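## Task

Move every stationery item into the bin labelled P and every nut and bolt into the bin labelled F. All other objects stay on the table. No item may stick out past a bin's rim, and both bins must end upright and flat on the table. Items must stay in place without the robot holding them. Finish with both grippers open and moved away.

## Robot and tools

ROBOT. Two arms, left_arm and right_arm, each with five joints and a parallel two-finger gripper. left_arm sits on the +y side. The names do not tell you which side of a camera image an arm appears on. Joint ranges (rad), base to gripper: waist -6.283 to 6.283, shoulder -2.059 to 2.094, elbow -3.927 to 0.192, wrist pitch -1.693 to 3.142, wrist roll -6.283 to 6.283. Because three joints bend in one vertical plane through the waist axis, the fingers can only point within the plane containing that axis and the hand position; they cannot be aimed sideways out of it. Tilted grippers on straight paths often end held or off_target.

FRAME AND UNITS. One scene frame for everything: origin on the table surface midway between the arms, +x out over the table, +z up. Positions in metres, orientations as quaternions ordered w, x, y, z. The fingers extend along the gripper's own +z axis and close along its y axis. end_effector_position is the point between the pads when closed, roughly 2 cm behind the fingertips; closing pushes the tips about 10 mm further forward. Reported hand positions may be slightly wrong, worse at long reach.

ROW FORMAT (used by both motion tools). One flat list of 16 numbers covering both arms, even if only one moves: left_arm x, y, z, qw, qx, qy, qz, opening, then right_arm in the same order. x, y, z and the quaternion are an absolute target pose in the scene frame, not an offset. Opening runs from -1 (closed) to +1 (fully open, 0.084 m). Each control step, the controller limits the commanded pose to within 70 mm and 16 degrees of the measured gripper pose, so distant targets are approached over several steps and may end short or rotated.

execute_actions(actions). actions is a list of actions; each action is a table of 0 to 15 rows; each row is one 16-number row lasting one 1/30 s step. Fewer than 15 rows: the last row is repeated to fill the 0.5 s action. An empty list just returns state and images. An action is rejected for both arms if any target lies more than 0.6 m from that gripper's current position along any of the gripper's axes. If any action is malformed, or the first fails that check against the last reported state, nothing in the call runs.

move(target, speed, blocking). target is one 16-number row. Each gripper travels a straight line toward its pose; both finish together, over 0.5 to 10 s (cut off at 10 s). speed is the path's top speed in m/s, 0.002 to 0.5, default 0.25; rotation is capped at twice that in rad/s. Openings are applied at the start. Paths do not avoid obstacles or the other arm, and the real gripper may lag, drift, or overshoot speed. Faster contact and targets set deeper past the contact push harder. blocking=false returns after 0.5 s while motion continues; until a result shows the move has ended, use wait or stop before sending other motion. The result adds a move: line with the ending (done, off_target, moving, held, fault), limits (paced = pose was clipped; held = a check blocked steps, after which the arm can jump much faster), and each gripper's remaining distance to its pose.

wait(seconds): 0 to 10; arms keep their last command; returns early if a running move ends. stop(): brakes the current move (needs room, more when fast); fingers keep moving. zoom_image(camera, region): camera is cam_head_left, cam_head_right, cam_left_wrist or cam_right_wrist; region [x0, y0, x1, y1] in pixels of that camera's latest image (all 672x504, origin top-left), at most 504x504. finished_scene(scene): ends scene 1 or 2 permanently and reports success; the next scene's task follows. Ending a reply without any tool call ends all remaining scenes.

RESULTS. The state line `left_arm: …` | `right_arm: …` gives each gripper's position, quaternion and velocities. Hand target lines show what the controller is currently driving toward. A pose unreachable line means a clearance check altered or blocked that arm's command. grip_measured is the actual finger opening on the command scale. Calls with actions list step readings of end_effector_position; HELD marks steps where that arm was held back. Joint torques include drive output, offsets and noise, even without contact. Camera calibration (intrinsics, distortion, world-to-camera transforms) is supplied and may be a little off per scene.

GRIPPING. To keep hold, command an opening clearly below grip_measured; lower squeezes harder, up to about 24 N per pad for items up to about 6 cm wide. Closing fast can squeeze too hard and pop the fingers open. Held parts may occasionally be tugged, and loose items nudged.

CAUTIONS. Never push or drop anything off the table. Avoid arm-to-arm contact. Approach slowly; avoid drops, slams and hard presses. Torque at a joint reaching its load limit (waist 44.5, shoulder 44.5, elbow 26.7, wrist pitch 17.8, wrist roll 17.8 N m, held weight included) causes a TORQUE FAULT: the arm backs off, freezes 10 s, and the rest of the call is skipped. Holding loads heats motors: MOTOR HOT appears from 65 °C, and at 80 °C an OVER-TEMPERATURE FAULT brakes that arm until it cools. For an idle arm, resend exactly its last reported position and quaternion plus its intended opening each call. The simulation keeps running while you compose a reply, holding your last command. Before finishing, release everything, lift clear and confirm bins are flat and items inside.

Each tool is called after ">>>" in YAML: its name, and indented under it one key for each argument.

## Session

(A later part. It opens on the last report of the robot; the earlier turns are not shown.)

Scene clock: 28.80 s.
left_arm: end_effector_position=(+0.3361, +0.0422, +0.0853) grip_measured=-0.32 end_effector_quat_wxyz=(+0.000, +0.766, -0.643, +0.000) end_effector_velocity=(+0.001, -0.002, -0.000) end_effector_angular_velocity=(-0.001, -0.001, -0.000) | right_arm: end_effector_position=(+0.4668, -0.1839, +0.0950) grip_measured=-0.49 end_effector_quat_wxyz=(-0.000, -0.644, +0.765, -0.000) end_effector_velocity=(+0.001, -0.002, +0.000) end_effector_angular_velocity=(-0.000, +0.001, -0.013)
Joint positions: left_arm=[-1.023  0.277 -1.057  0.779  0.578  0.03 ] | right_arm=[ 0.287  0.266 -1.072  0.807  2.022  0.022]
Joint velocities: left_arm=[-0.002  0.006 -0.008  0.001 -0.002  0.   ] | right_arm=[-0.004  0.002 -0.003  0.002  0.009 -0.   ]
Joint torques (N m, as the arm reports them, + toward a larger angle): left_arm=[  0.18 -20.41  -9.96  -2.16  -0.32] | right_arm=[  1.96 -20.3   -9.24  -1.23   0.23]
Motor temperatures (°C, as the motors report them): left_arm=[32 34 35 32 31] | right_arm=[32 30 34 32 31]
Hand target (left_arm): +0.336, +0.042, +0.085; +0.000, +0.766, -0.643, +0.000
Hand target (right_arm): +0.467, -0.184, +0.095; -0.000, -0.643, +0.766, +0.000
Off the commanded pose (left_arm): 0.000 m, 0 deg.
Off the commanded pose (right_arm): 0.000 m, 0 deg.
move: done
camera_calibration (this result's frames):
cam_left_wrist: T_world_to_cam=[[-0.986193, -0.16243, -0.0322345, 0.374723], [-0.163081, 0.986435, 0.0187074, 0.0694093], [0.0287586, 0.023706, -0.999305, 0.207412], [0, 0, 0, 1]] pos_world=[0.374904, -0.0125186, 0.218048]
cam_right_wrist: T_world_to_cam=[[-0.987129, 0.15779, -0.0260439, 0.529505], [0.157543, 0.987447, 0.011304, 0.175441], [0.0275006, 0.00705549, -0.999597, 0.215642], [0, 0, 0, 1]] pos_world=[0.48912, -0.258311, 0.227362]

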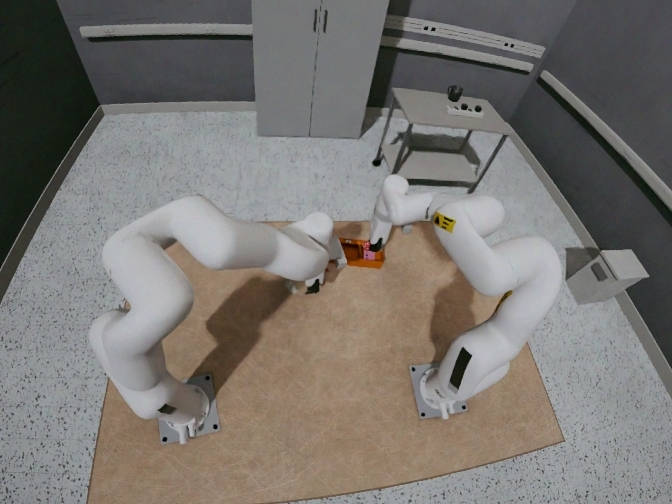

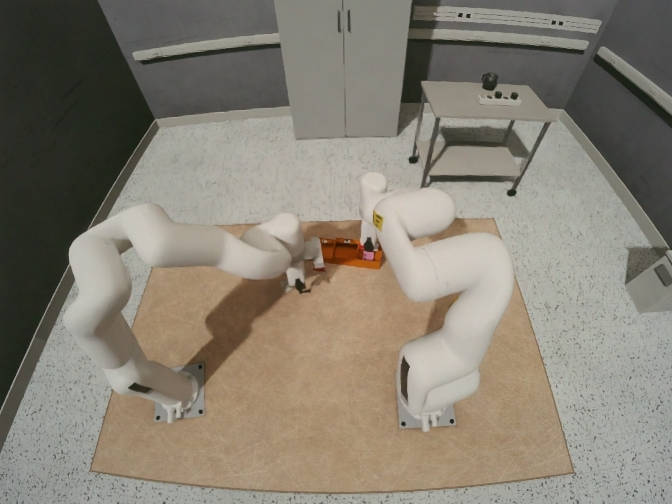

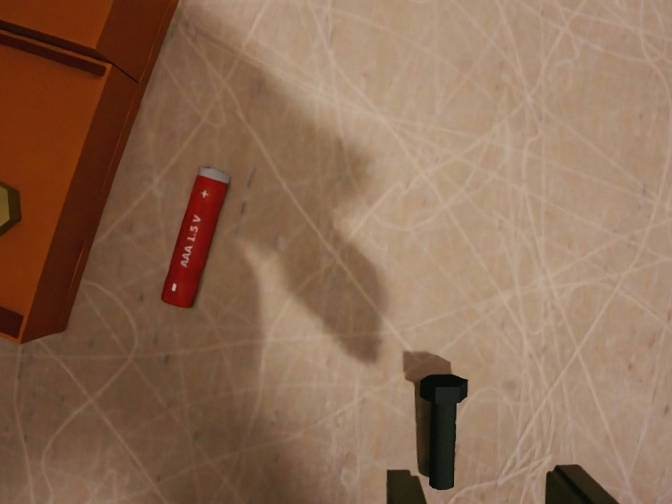

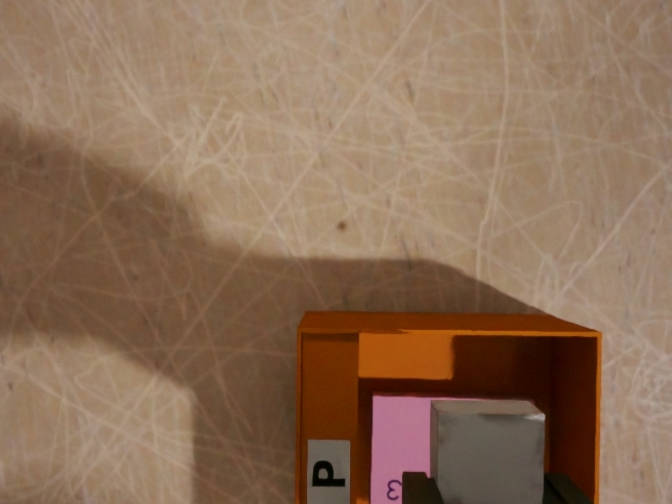

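>>> move:
  target: [0.3375,0.042,0.0235,0,0.766,-0.643,0,-0.3,0.463,-0.1875,0.045,0,0.643,-0.766,0,-0.75]
  speed: 0.09

>>> move:
  target: [0.3375,0.042,0.0235,0,0.766,-0.643,0,-1,0.463,-0.1875,0.045,0,0.643,-0.766,0,-0.25]
  speed: 0.09

>>> move:
  target: [0.3375,0.042,0.09,0,0.766,-0.643,0,-1,0.463,-0.1875,0.11,0,0.643,-0.766,0,-0.25]
  speed: 0.2

Scene clock: 30.43 s.
left_arm: end_effector_position=(+0.3376, +0.0419, +0.0239) grip_measured=-0.32 end_effector_quat_wxyz=(+0.000, +0.766, -0.643, +0.000) end_effector_velocity=(-0.000, -0.001, -0.003) end_effector_angular_velocity=(+0.000, +0.000, -0.001) | right_arm: end_effector_position=(+0.4631, -0.1875, +0.0453) grip_measured=-0.49 end_effector_quat_wxyz=(+0.000, -0.643, +0.766, -0.000) end_effector_velocity=(-0.001, -0.001, -0.003) end_effector_angular_velocity=(-0.001, +0.003, -0.001)
Joint positions: left_arm=[-1.022  0.409 -1.038  0.629  0.58   0.03 ] | right_arm=[ 0.282  0.351 -1.026  0.675  2.018  0.022]
Joint velocities: left_arm=[-0.001  0.007 -0.001 -0.006  0.     0.   ] | right_arm=[-0.001  0.005  0.002 -0.005 -0.    -0.   ]
Joint torques (N m, as the arm reports them, + toward a larger angle): left_arm=[  0.18 -20.77  -8.97  -2.26  -0.31] | right_arm=[  1.76 -20.36  -8.52  -1.12   0.29]
Motor temperatures (°C, as the motors report them): left_arm=[32 34 35 32 31] | right_arm=[32 30 34 32 31]
Hand target (left_arm): +0.338, +0.042, +0.024; +0.000, +0.766, -0.643, -0.000
Hand target (right_arm): +0.463, -0.188, +0.045; -0.000, -0.643, +0.766, -0.000
Off the commanded pose (left_arm): 0.000 m, 0 deg.
Off the commanded pose (right_arm): 0.000 m, 0 deg.
move: done
camera_calibration (this result's frames):
cam_left_wrist: T_world_to_cam=[[-0.986204, -0.16235, -0.0323142, 0.374142], [-0.163, 0.986451, 0.0185895, 0.0710453], [0.0288583, 0.0236003, -0.999305, 0.146064], [0, 0, 0, 1]] pos_world=[0.376346, -0.0127879, 0.156731]
cam_right_wrist: T_world_to_cam=[[-0.986881, 0.159291, -0.0263208, 0.525251], [0.159039, 0.987206, 0.0114322, 0.179369], [0.0278051, 0.00709616, -0.999588, 0.165947], [0, 0, 0, 1]] pos_world=[0.485219, -0.26192, 0.177653]

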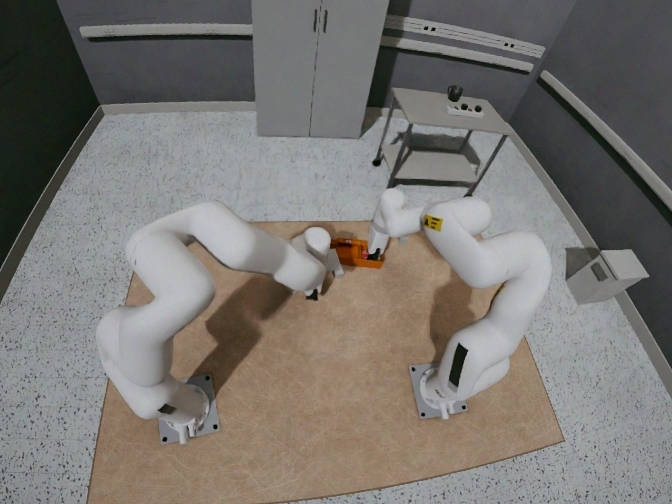

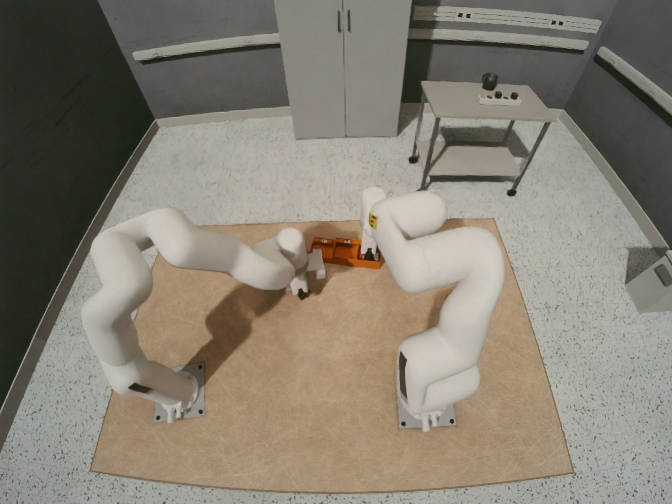

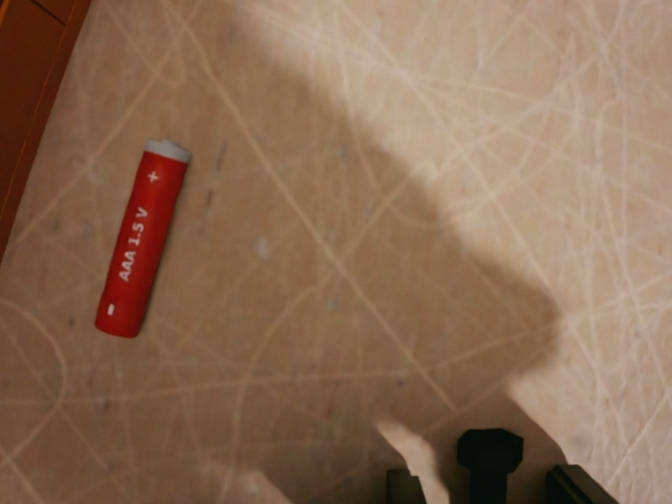

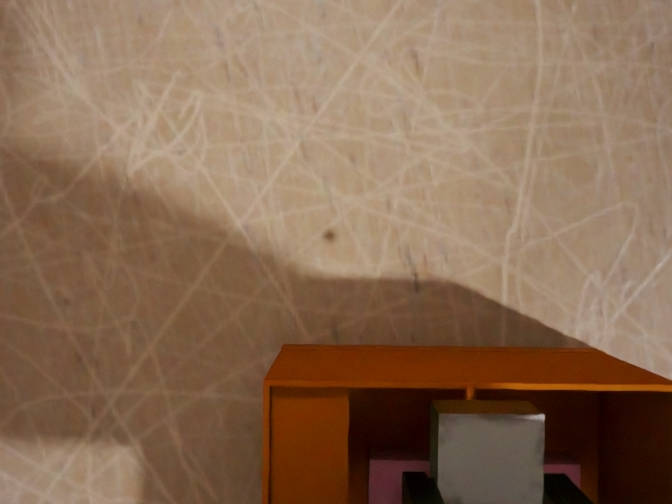

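Scene clock: 31.13 s.
left_arm: end_effector_position=(+0.3376, +0.0419, +0.0236) grip_measured=-0.85 end_effector_quat_wxyz=(+0.000, +0.766, -0.643, +0.000) end_effector_velocity=(+0.000, -0.000, -0.000) end_effector_angular_velocity=(-0.001, -0.001, -0.000) | right_arm: end_effector_position=(+0.4630, -0.1875, +0.0450) grip_measured=-0.27 end_effector_quat_wxyz=(+0.000, -0.643, +0.766, -0.000) end_effector_velocity=(+0.001, +0.000, +0.000) end_effector_angular_velocity=(+0.000, -0.001, -0.000)
Joint positions: left_arm=[-1.022  0.409 -1.038  0.628  0.58   0.007] | right_arm=[ 0.282  0.352 -1.026  0.674  2.018  0.032]
Joint velocities: left_arm=[-0.     0.     0.    -0.001 -0.     0.   ] | right_arm=[-0.    -0.    -0.001 -0.     0.     0.   ]
Joint torques (N m, as the arm reports them, + toward a larger angle): left_arm=[  0.62 -20.33  -9.    -2.19  -0.22] | right_arm=[  2.04 -20.51  -8.41  -1.18   0.26]
Motor temperatures (°C, as the motors report them): left_arm=[32 34 35 32 31] | right_arm=[32 30 34 32 31]
Hand target (left_arm): +0.338, +0.042, +0.023; +0.000, +0.766, -0.643, -0.000
Hand target (right_arm): +0.463, -0.188, +0.045; -0.000, -0.643, +0.766, -0.000
Off the commanded pose (left_arm): 0.000 m, 0 deg.
Off the commanded pose (right_arm): 0.000 m, 0 deg.
move: done
camera_calibration (this result's frames):
cam_left_wrist: T_world_to_cam=[[-0.986206, -0.162349, -0.0322581, 0.374108], [-0.163, 0.986449, 0.0186732, 0.0710077], [0.0287894, 0.0236737, -0.999305, 0.145776], [0, 0, 0, 1]] pos_world=[0.376325, -0.0127605, 0.156417]
cam_right_wrist: T_world_to_cam=[[-0.986886, 0.159297, -0.0260769, 0.525168], [0.159049, 0.987206, 0.0113194, 0.179416], [0.0275464, 0.0070234, -0.999596, 0.165813], [0, 0, 0, 1]] pos_world=[0.485178, -0.261942, 0.17741]

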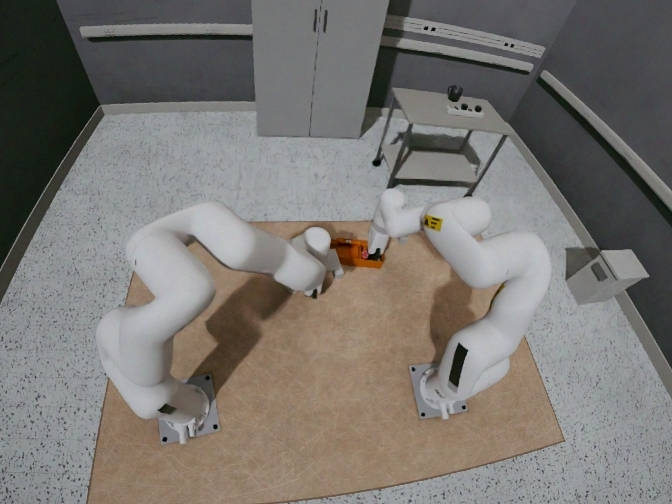

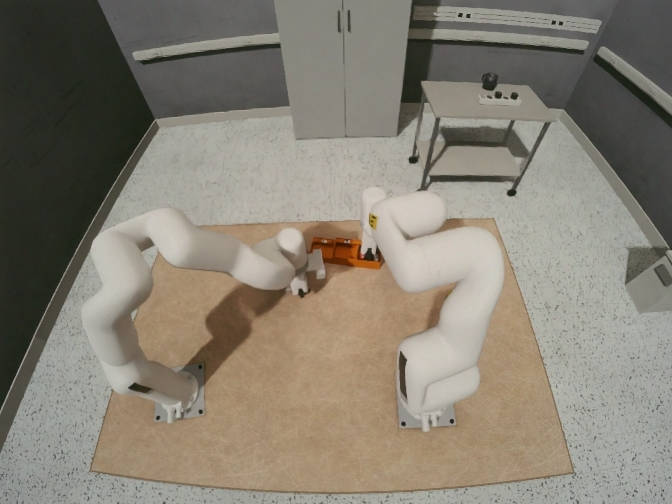

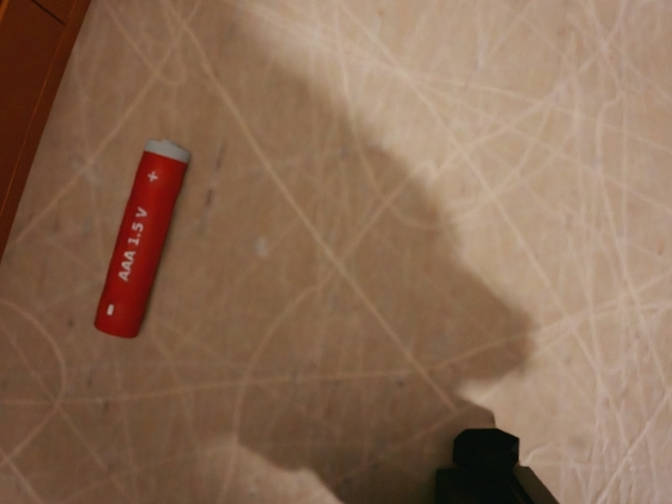

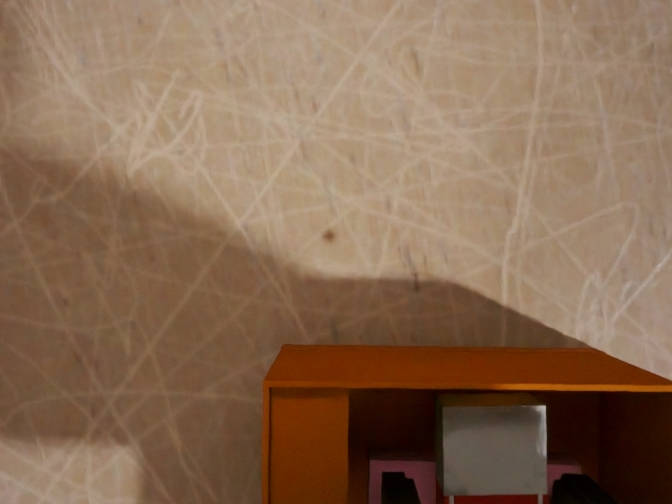

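Scene clock: 32.17 s.
left_arm: end_effector_position=(+0.3374, +0.0422, +0.0895) grip_measured=-0.85 end_effector_quat_wxyz=(-0.000, +0.766, -0.643, -0.000) end_effector_velocity=(-0.000, -0.001, +0.004) end_effector_angular_velocity=(-0.002, -0.001, -0.001) | right_arm: end_effector_position=(+0.4629, -0.1875, +0.1096) grip_measured=-0.27 end_effector_quat_wxyz=(-0.000, -0.643, +0.766, +0.000) end_effector_velocity=(+0.000, +0.001, +0.003) end_effector_angular_velocity=(+0.000, -0.001, +0.001)
Joint positions: left_arm=[-1.022  0.273 -1.064  0.792  0.58   0.007] | right_arm=[ 0.282  0.226 -1.065  0.84   2.018  0.032]
Joint velocities: left_arm=[-0.001 -0.007 -0.003  0.008 -0.     0.   ] | right_arm=[ 0.001 -0.005 -0.004  0.007  0.    -0.   ]
Joint torques (N m, as the arm reports them, + toward a larger angle): left_arm=[  0.31 -19.93  -9.87  -2.33  -0.18] | right_arm=[  1.57 -19.86  -9.52  -1.04   0.38]
Motor temperatures (°C, as the motors report them): left_arm=[32 34 35 32 31] | right_arm=[32 30 34 32 31]
Hand target (left_arm): +0.337, +0.042, +0.090; +0.000, +0.766, -0.643, +0.000
Hand target (right_arm): +0.463, -0.187, +0.110; +0.000, -0.643, +0.766, -0.000
Off the commanded pose (left_arm): 0.001 m, 0 deg.
Off the commanded pose (right_arm): 0.000 m, 0 deg.
move: done
camera_calibration (this result's frames):
cam_left_wrist: T_world_to_cam=[[-0.986223, -0.162327, -0.0318359, 0.376023], [-0.162986, 0.98644, 0.0193024, 0.0694616], [0.0282709, 0.0242253, -0.999307, 0.211704], [0, 0, 0, 1]] pos_world=[0.376179, -0.0126095, 0.222188]
cam_right_wrist: T_world_to_cam=[[-0.986897, 0.159297, -0.0256676, 0.526704], [0.159057, 0.987207, 0.01113, 0.178754], [0.0271122, 0.00690154, -0.999609, 0.230551], [0, 0, 0, 1]] pos_world=[0.48512, -0.261961, 0.241991]

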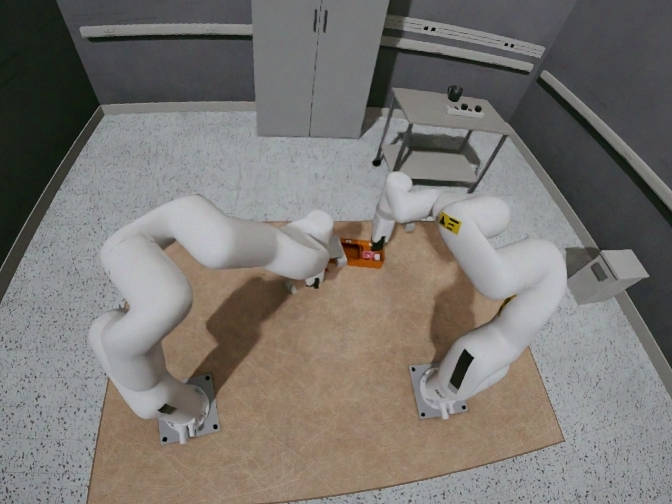

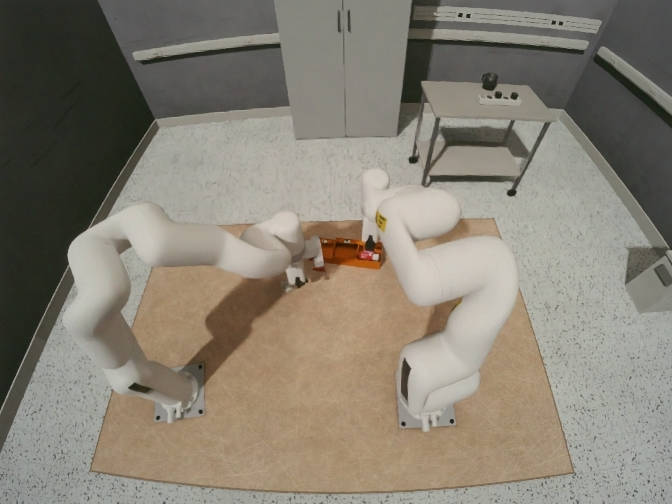

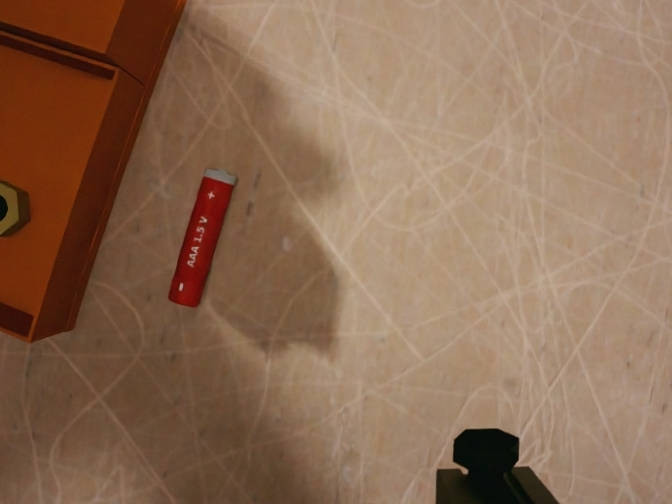

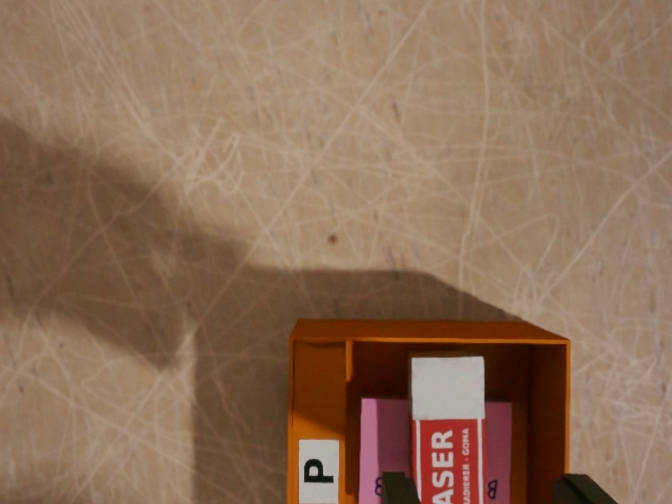

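>>> execute_actions:
  actions: []

Scene clock: 32.47 s.
left_arm: end_effector_position=(+0.3374, +0.0421, +0.0899) grip_measured=-0.85 end_effector_quat_wxyz=(-0.000, +0.766, -0.643, -0.000) end_effector_velocity=(+0.000, -0.000, -0.001) end_effector_angular_velocity=(+0.000, +0.000, -0.000) | right_arm: end_effector_position=(+0.4630, -0.1875, +0.1100) grip_measured=-0.27 end_effector_quat_wxyz=(-0.000, -0.643, +0.766, +0.000) end_effector_velocity=(+0.001, -0.000, +0.001) end_effector_angular_velocity=(+0.001, -0.002, -0.002)
Joint positions: left_arm=[-1.022  0.272 -1.064  0.793  0.58   0.007] | right_arm=[ 0.282  0.226 -1.066  0.84   2.018  0.032]
Joint velocities: left_arm=[-0.     0.001 -0.    -0.001 -0.    -0.   ] | right_arm=[-0.002 -0.001 -0.002  0.    -0.     0.   ]
Joint torques (N m, as the arm reports them, + toward a larger angle): left_arm=[  0.54 -20.18  -9.87  -2.31  -0.29] | right_arm=[  1.98 -19.88  -9.13  -1.28   0.36]
Motor temperatures (°C, as the motors report them): left_arm=[32 34 35 32 31] | right_arm=[32 30 34 32 31]
Hand target (left_arm): +0.337, +0.042, +0.090; +0.000, +0.766, -0.643, +0.000
Hand target (right_arm): +0.463, -0.187, +0.110; +0.000, -0.643, +0.766, -0.000
Off the commanded pose (left_arm): 0.000 m, 0 deg.
Off the commanded pose (right_arm): 0.000 m, 0 deg.
camera_calibration (this result's frames):
cam_left_wrist: T_world_to_cam=[[-0.986215, -0.162338, -0.032032, 0.376106], [-0.162993, 0.986444, 0.0190102, 0.0695579], [0.0285117, 0.0239692, -0.999306, 0.212089], [0, 0, 0, 1]] pos_world=[0.376212, -0.0126424, 0.222667]
cam_right_wrist: T_world_to_cam=[[-0.986889, 0.159297, -0.0259568, 0.526827], [0.159051, 0.987206, 0.0112638, 0.178697], [0.027419, 0.00698765, -0.9996, 0.230851], [0, 0, 0, 1]] pos_world=[0.485169, -0.261946, 0.242421]

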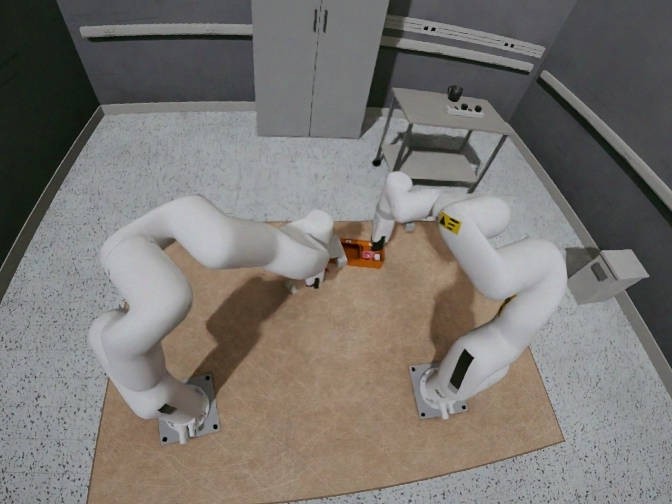

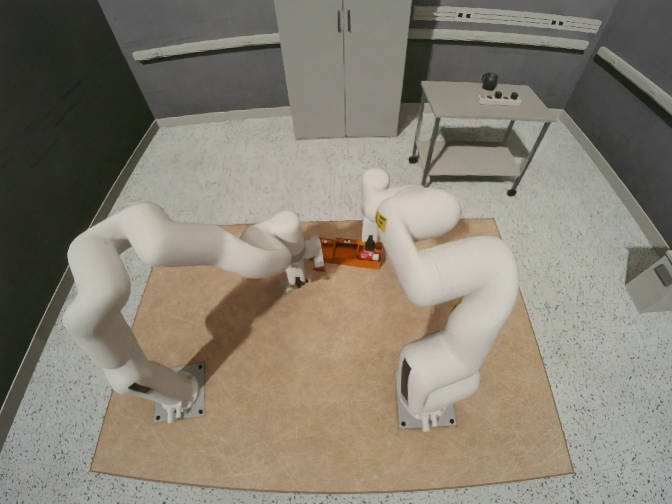

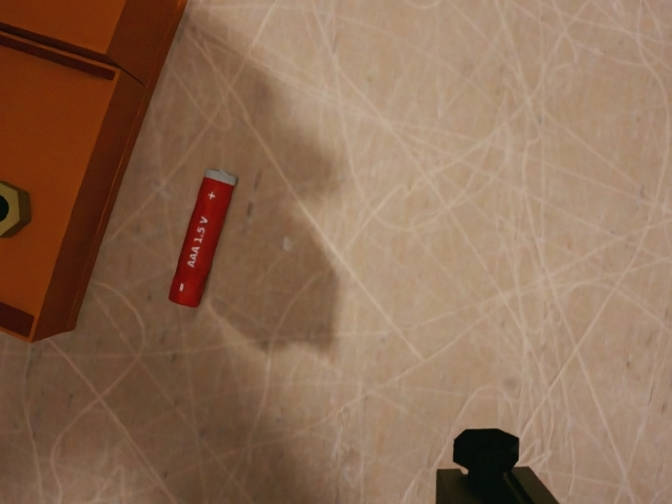

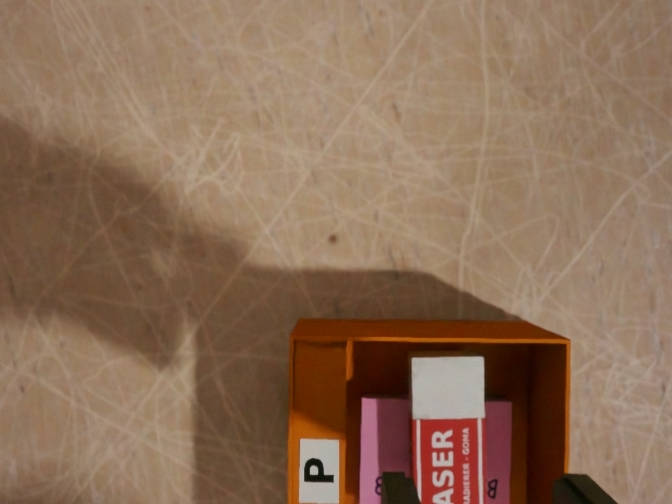

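>>> move:
  target: [0.482,-0.036,0.10,0,0.996,-0.09,0,-1,0.40,-0.34,0.17,0,0.643,-0.766,0,-0.25]
  speed: 0.25

Scene clock: 35.60 s.
left_arm: end_effector_position=(+0.4819, -0.0357, +0.1003) grip_measured=-0.85 end_effector_quat_wxyz=(+0.000, +0.996, -0.091, +0.001) end_effector_velocity=(+0.002, -0.001, +0.001) end_effector_angular_velocity=(+0.008, +0.008, +0.012) | right_arm: end_effector_position=(+0.4001, -0.3399, +0.1701) grip_measured=-0.27 end_effector_quat_wxyz=(-0.000, -0.643, +0.766, +0.000) end_effector_velocity=(-0.001, -0.001, -0.000) end_effector_angular_velocity=(+0.000, +0.002, +0.001)
Joint positions: left_arm=[-0.943  0.796 -1.925  1.128 -0.556  0.007] | right_arm=[-0.034 -0.127 -0.829  0.956  1.702  0.032]
Joint velocities: left_arm=[ 0.001  0.021 -0.041  0.032 -0.011 -0.   ] | right_arm=[-0.003 -0.001  0.001  0.001 -0.003  0.   ]
Joint torques (N m, as the arm reports them, + toward a larger angle): left_arm=[  0.28 -28.39 -11.02  -2.28  -0.16] | right_arm=[  1.71 -14.72  -9.45  -1.35   0.26]
Motor temperatures (°C, as the motors report them): left_arm=[32 34 35 32 31] | right_arm=[32 30 34 32 31]
Hand target (left_arm): +0.482, -0.036, +0.100; +0.000, +0.996, -0.090, +0.000
Hand target (right_arm): +0.400, -0.340, +0.170; -0.000, -0.643, +0.766, +0.000
Off the commanded pose (left_arm): 0.000 m, 0 deg.
Off the commanded pose (right_arm): 0.000 m, 0 deg.
move: done
camera_calibration (this result's frames):
cam_left_wrist: T_world_to_cam=[[-0.191163, -0.98106, -0.031259, 0.0938253], [-0.981494, 0.190689, 0.0175295, 0.535809], [-0.0112367, 0.0340315, -0.999358, 0.239692], [0, 0, 0, 1]] pos_world=[0.546522, -0.0182817, 0.233078]
cam_right_wrist: T_world_to_cam=[[-0.986905, 0.159215, -0.0258724, 0.490529], [0.158969, 0.987219, 0.0112883, 0.338517], [0.027339, 0.00702757, -0.999602, 0.293784], [0, 0, 0, 1]] pos_world=[0.42226, -0.414354, 0.302537]

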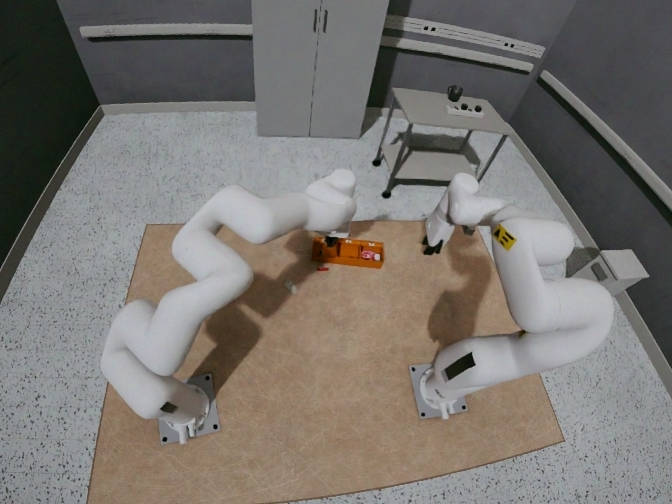

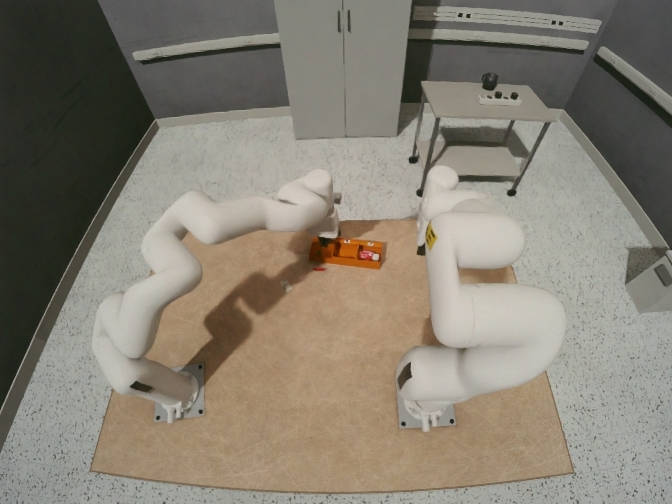

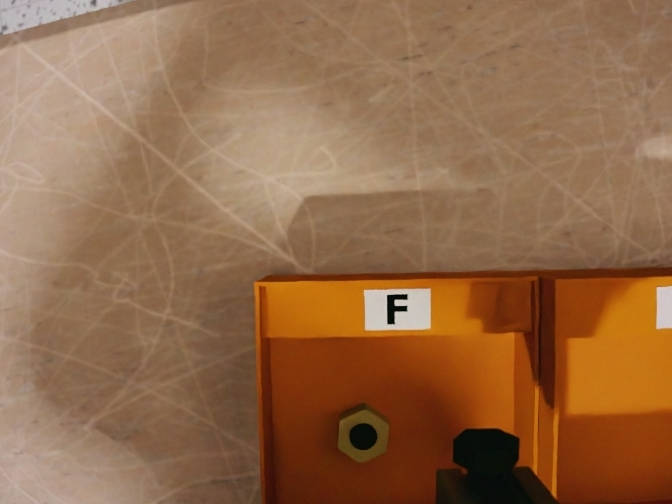

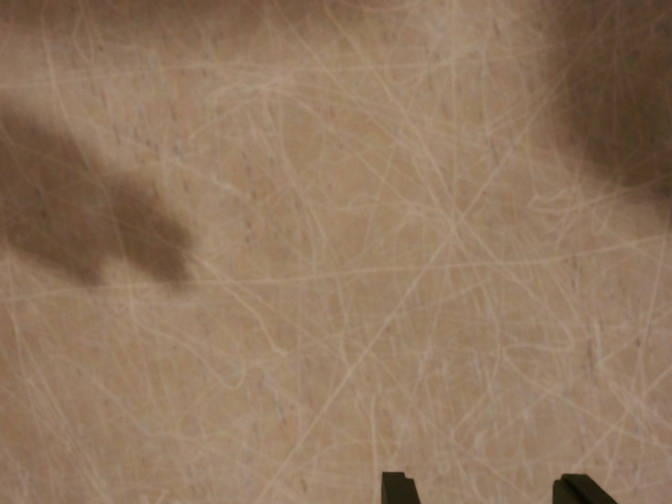

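>>> move:
  target: [0.479,-0.0405,0.034,0,0.996,-0.09,0,-1,0.40,-0.34,0.17,0,0.643,-0.766,0,-0.25]
  speed: 0.1

>>> move:
  target: [0.479,-0.0405,0.034,0,0.996,-0.09,0,-0.58,0.40,-0.34,0.17,0,0.643,-0.766,0,-0.25]
  speed: 0.1

>>> move:
  target: [0.479,-0.0405,0.10,0,0.996,-0.09,0,-0.58,0.40,-0.34,0.17,0,0.643,-0.766,0,-0.25]
  speed: 0.15

Scene clock: 37.10 s.
left_arm: end_effector_position=(+0.4792, -0.0406, +0.0347) grip_measured=-0.85 end_effector_quat_wxyz=(+0.000, +0.996, -0.090, +0.000) end_effector_velocity=(-0.000, +0.000, -0.003) end_effector_angular_velocity=(+0.001, +0.001, +0.001) | right_arm: end_effector_position=(+0.4000, -0.3400, +0.1700) grip_measured=-0.27 end_effector_quat_wxyz=(-0.000, -0.643, +0.766, -0.000) end_effector_velocity=(+0.000, -0.000, -0.000) end_effector_angular_velocity=(+0.000, +0.001, -0.001)
Joint positions: left_arm=[-0.951  0.888 -1.892  1.003 -0.566  0.007] | right_arm=[-0.034 -0.127 -0.828  0.955  1.702  0.032]
Joint velocities: left_arm=[-0.     0.006 -0.002 -0.002 -0.001  0.   ] | right_arm=[-0.001  0.001 -0.    -0.     0.    -0.   ]
Joint torques (N m, as the arm reports them, + toward a larger angle): left_arm=[  0.69 -28.87 -10.69  -2.35  -0.22] | right_arm=[  1.52 -14.76  -9.61  -1.51   0.37]
Motor temperatures (°C, as the motors report them): left_arm=[32 34 35 32 31] | right_arm=[32 30 34 32 31]
Hand target (left_arm): +0.479, -0.041, +0.034; +0.000, +0.996, -0.090, -0.000
Hand target (right_arm): +0.400, -0.340, +0.170; -0.000, -0.643, +0.766, -0.000
Off the commanded pose (left_arm): 0.001 m, 0 deg.
Off the commanded pose (right_arm): 0.000 m, 0 deg.
move: done
camera_calibration (this result's frames):
cam_left_wrist: T_world_to_cam=[[-0.18994, -0.981281, -0.0317792, 0.0858982], [-0.981722, 0.189429, 0.0183984, 0.535249], [-0.0120341, 0.0346929, -0.999326, 0.174684], [0, 0, 0, 1]] pos_world=[0.543884, -0.0231619, 0.167448]
cam_right_wrist: T_world_to_cam=[[-0.986887, 0.159297, -0.0260562, 0.490538], [0.15905, 0.987206, 0.0113099, 0.338575], [0.0275244, 0.00701738, -0.999596, 0.293561], [0, 0, 0, 1]] pos_world=[0.422175, -0.414444, 0.302395]

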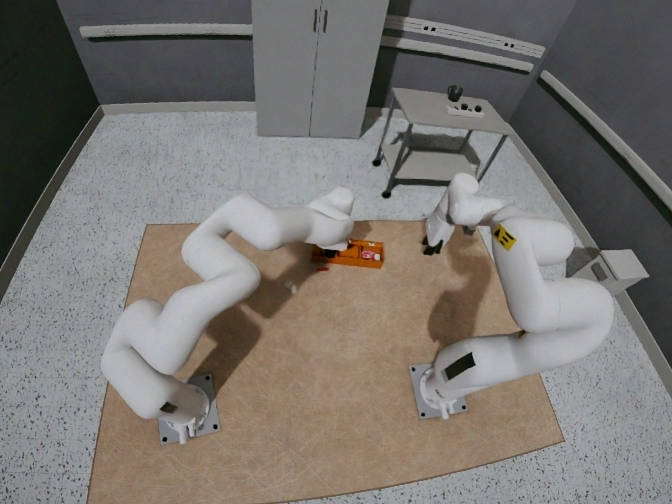

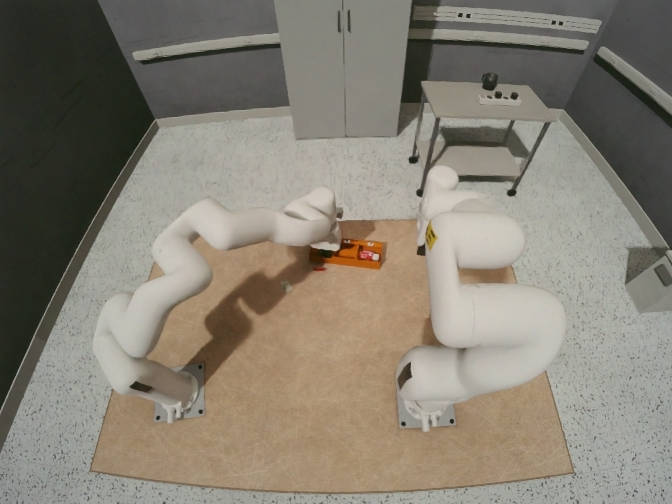

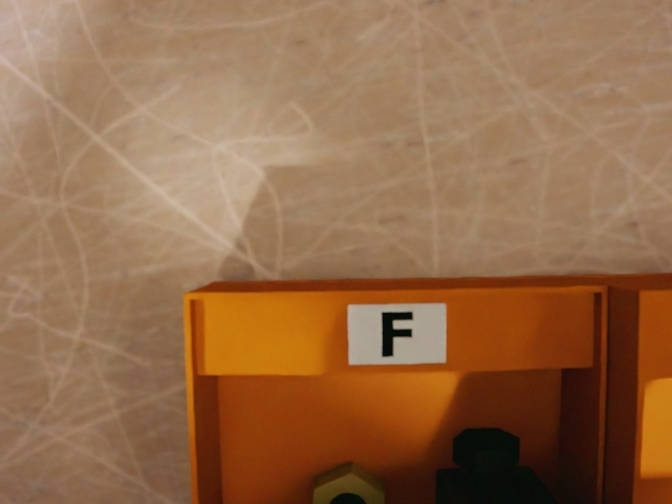

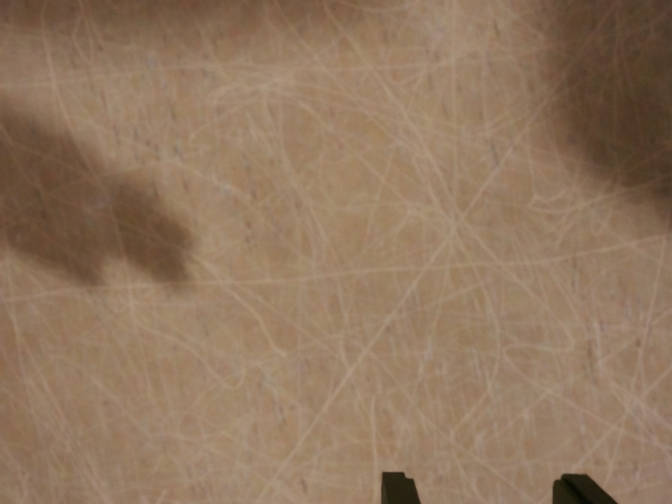

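Scene clock: 37.80 s.
left_arm: end_effector_position=(+0.4791, -0.0405, +0.0341) grip_measured=-0.60 end_effector_quat_wxyz=(+0.000, +0.996, -0.090, +0.000) end_effector_velocity=(-0.000, +0.000, -0.001) end_effector_angular_velocity=(+0.001, +0.002, +0.000) | right_arm: end_effector_position=(+0.4000, -0.3400, +0.1700) grip_measured=-0.27 end_effector_quat_wxyz=(-0.000, -0.643, +0.766, -0.000) end_effector_velocity=(+0.001, -0.000, +0.001) end_effector_angular_velocity=(-0.000, -0.002, -0.000)
Joint positions: left_arm=[-0.951  0.889 -1.891  1.002 -0.566  0.018] | right_arm=[-0.034 -0.127 -0.828  0.955  1.702  0.032]
Joint velocities: left_arm=[ 0.     0.002  0.001 -0.    -0.     0.   ] | right_arm=[-0.001 -0.001 -0.001 -0.    -0.     0.   ]
Joint torques (N m, as the arm reports them, + toward a larger angle): left_arm=[  0.09 -28.38 -10.7   -2.24  -0.19] | right_arm=[  2.43 -14.82  -9.77  -1.03   0.4 ]
Motor temperatures (°C, as the motors report them): left_arm=[32 34 35 32 31] | right_arm=[32 30 34 32 31]
Hand target (left_arm): +0.479, -0.041, +0.034; +0.000, +0.996, -0.090, -0.000
Hand target (right_arm): +0.400, -0.340, +0.170; -0.000, -0.643, +0.766, -0.000
Off the commanded pose (left_arm): 0.000 m, 0 deg.
Off the commanded pose (right_arm): 0.000 m, 0 deg.
move: done
camera_calibration (this result's frames):
cam_left_wrist: T_world_to_cam=[[-0.189928, -0.981276, -0.0320028, 0.085943], [-0.98172, 0.189402, 0.0187594, 0.535122], [-0.0123468, 0.0349807, -0.999312, 0.174269], [0, 0, 0, 1]] pos_world=[0.543815, -0.0231155, 0.166861]
cam_right_wrist: T_world_to_cam=[[-0.986887, 0.159297, -0.0260554, 0.490538], [0.15905, 0.987206, 0.0113098, 0.338575], [0.0275237, 0.00701741, -0.999597, 0.29356], [0, 0, 0, 1]] pos_world=[0.422175, -0.414444, 0.302394]

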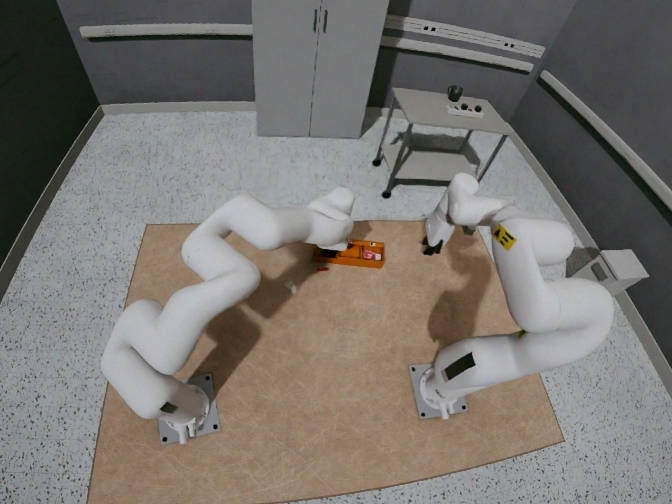

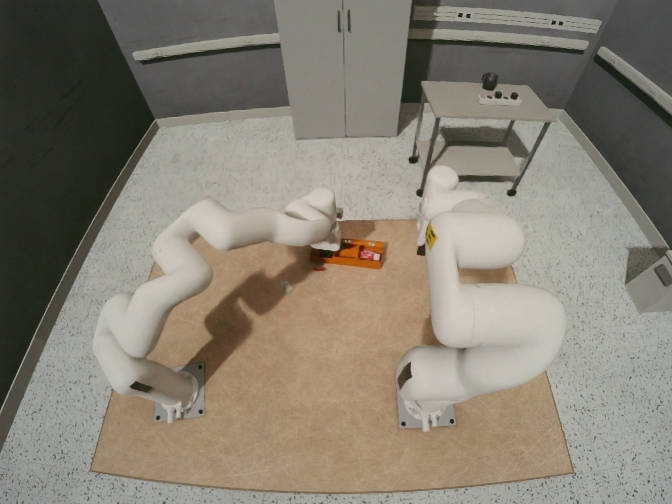

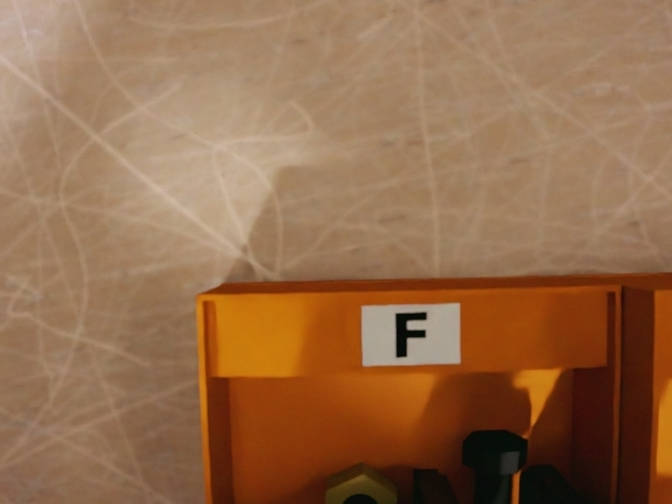

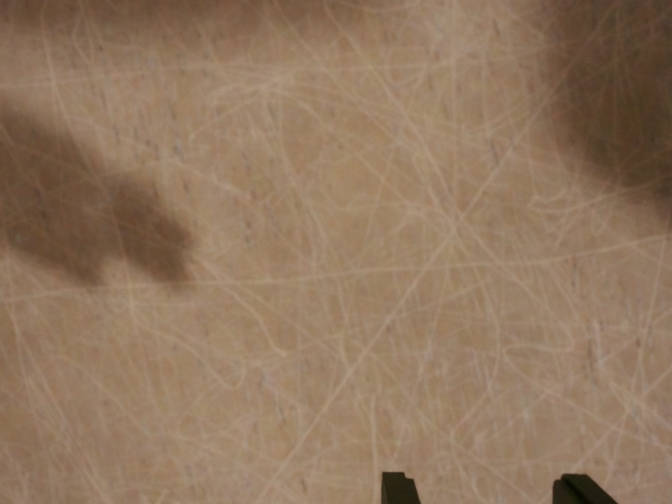

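Scene clock: 38.83 s.
left_arm: end_effector_position=(+0.4789, -0.0404, +0.0994) grip_measured=-0.60 end_effector_quat_wxyz=(-0.000, +0.996, -0.090, -0.000) end_effector_velocity=(-0.000, -0.001, +0.004) end_effector_angular_velocity=(-0.002, -0.003, -0.001) | right_arm: end_effector_position=(+0.4000, -0.3400, +0.1700) grip_measured=-0.27 end_effector_quat_wxyz=(-0.000, -0.643, +0.766, -0.000) end_effector_velocity=(-0.001, +0.000, -0.000) end_effector_angular_velocity=(+0.000, +0.001, -0.000)
Joint positions: left_arm=[-0.951  0.803 -1.936  1.133 -0.566  0.018] | right_arm=[-0.034 -0.127 -0.828  0.955  1.702  0.032]
Joint velocities: left_arm=[-0.002 -0.005 -0.004  0.005 -0.     0.   ] | right_arm=[ 0.    -0.001  0.002 -0.     0.     0.   ]
Joint torques (N m, as the arm reports them, + toward a larger angle): left_arm=[  0.61 -28.46 -11.36  -2.17  -0.19] | right_arm=[  1.71 -14.5   -9.47  -1.27   0.23]
Motor temperatures (°C, as the motors report them): left_arm=[32 34 35 32 31] | right_arm=[32 30 34 32 31]
Hand target (left_arm): +0.479, -0.040, +0.100; +0.000, +0.996, -0.090, +0.000
Hand target (right_arm): +0.400, -0.340, +0.170; -0.000, -0.643, +0.766, -0.000
Off the commanded pose (left_arm): 0.001 m, 0 deg.
Off the commanded pose (right_arm): 0.000 m, 0 deg.
move: done
camera_calibration (this result's frames):
cam_left_wrist: T_world_to_cam=[[-0.189988, -0.981253, -0.0323494, 0.0882075], [-0.981703, 0.189438, 0.0193189, 0.533606], [-0.0128285, 0.0354278, -0.99929, 0.239805], [0, 0, 0, 1]] pos_world=[0.543677, -0.0230273, 0.23218]
cam_right_wrist: T_world_to_cam=[[-0.986887, 0.159297, -0.0260554, 0.490538], [0.15905, 0.987206, 0.0113098, 0.338575], [0.0275237, 0.00701742, -0.999597, 0.29356], [0, 0, 0, 1]] pos_world=[0.422175, -0.414444, 0.302394]

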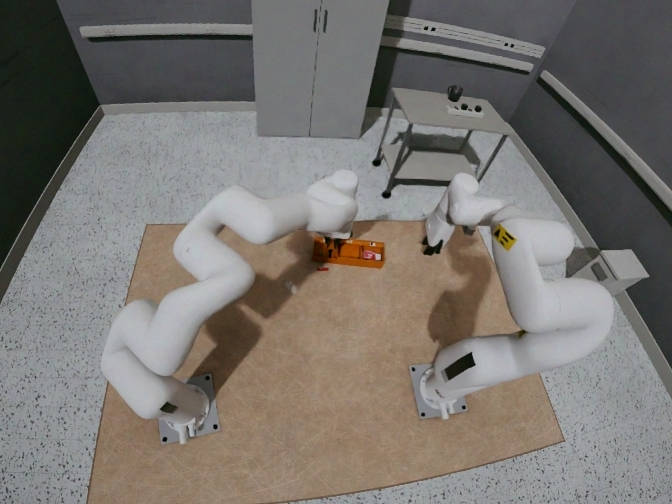

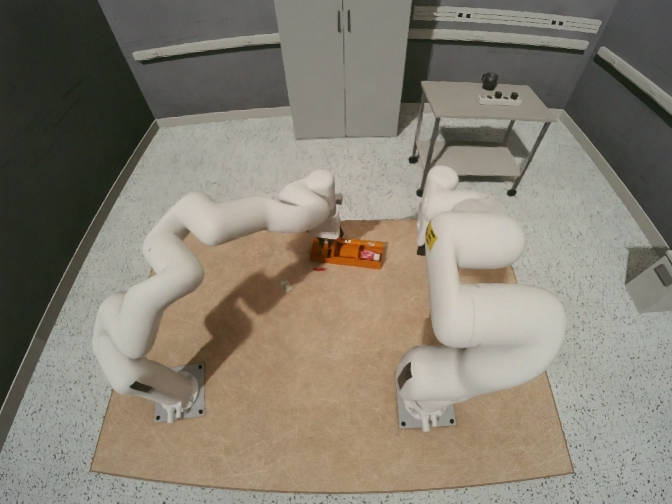

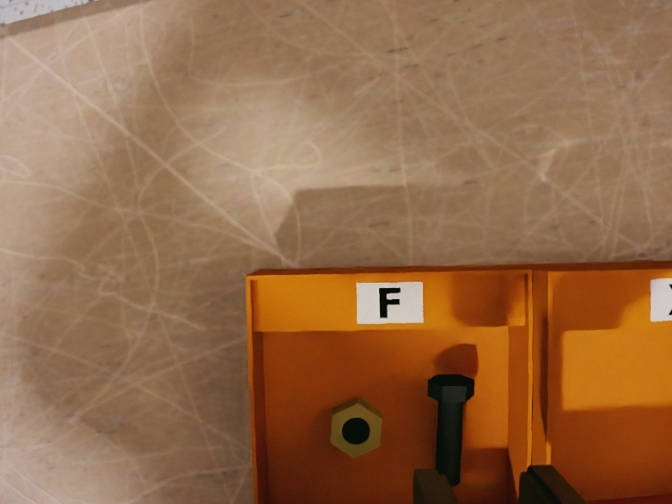

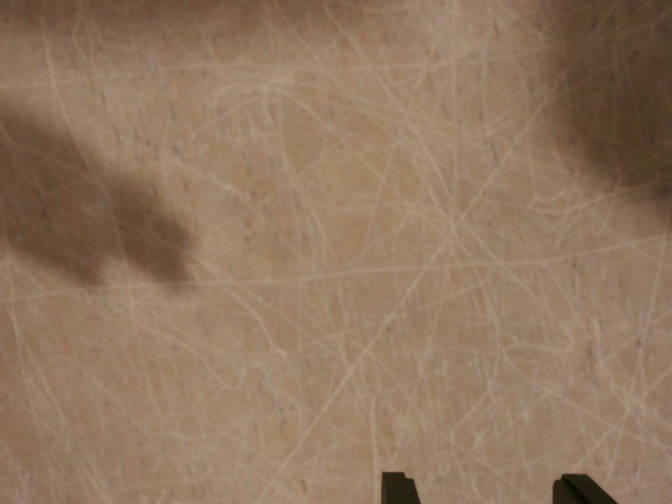

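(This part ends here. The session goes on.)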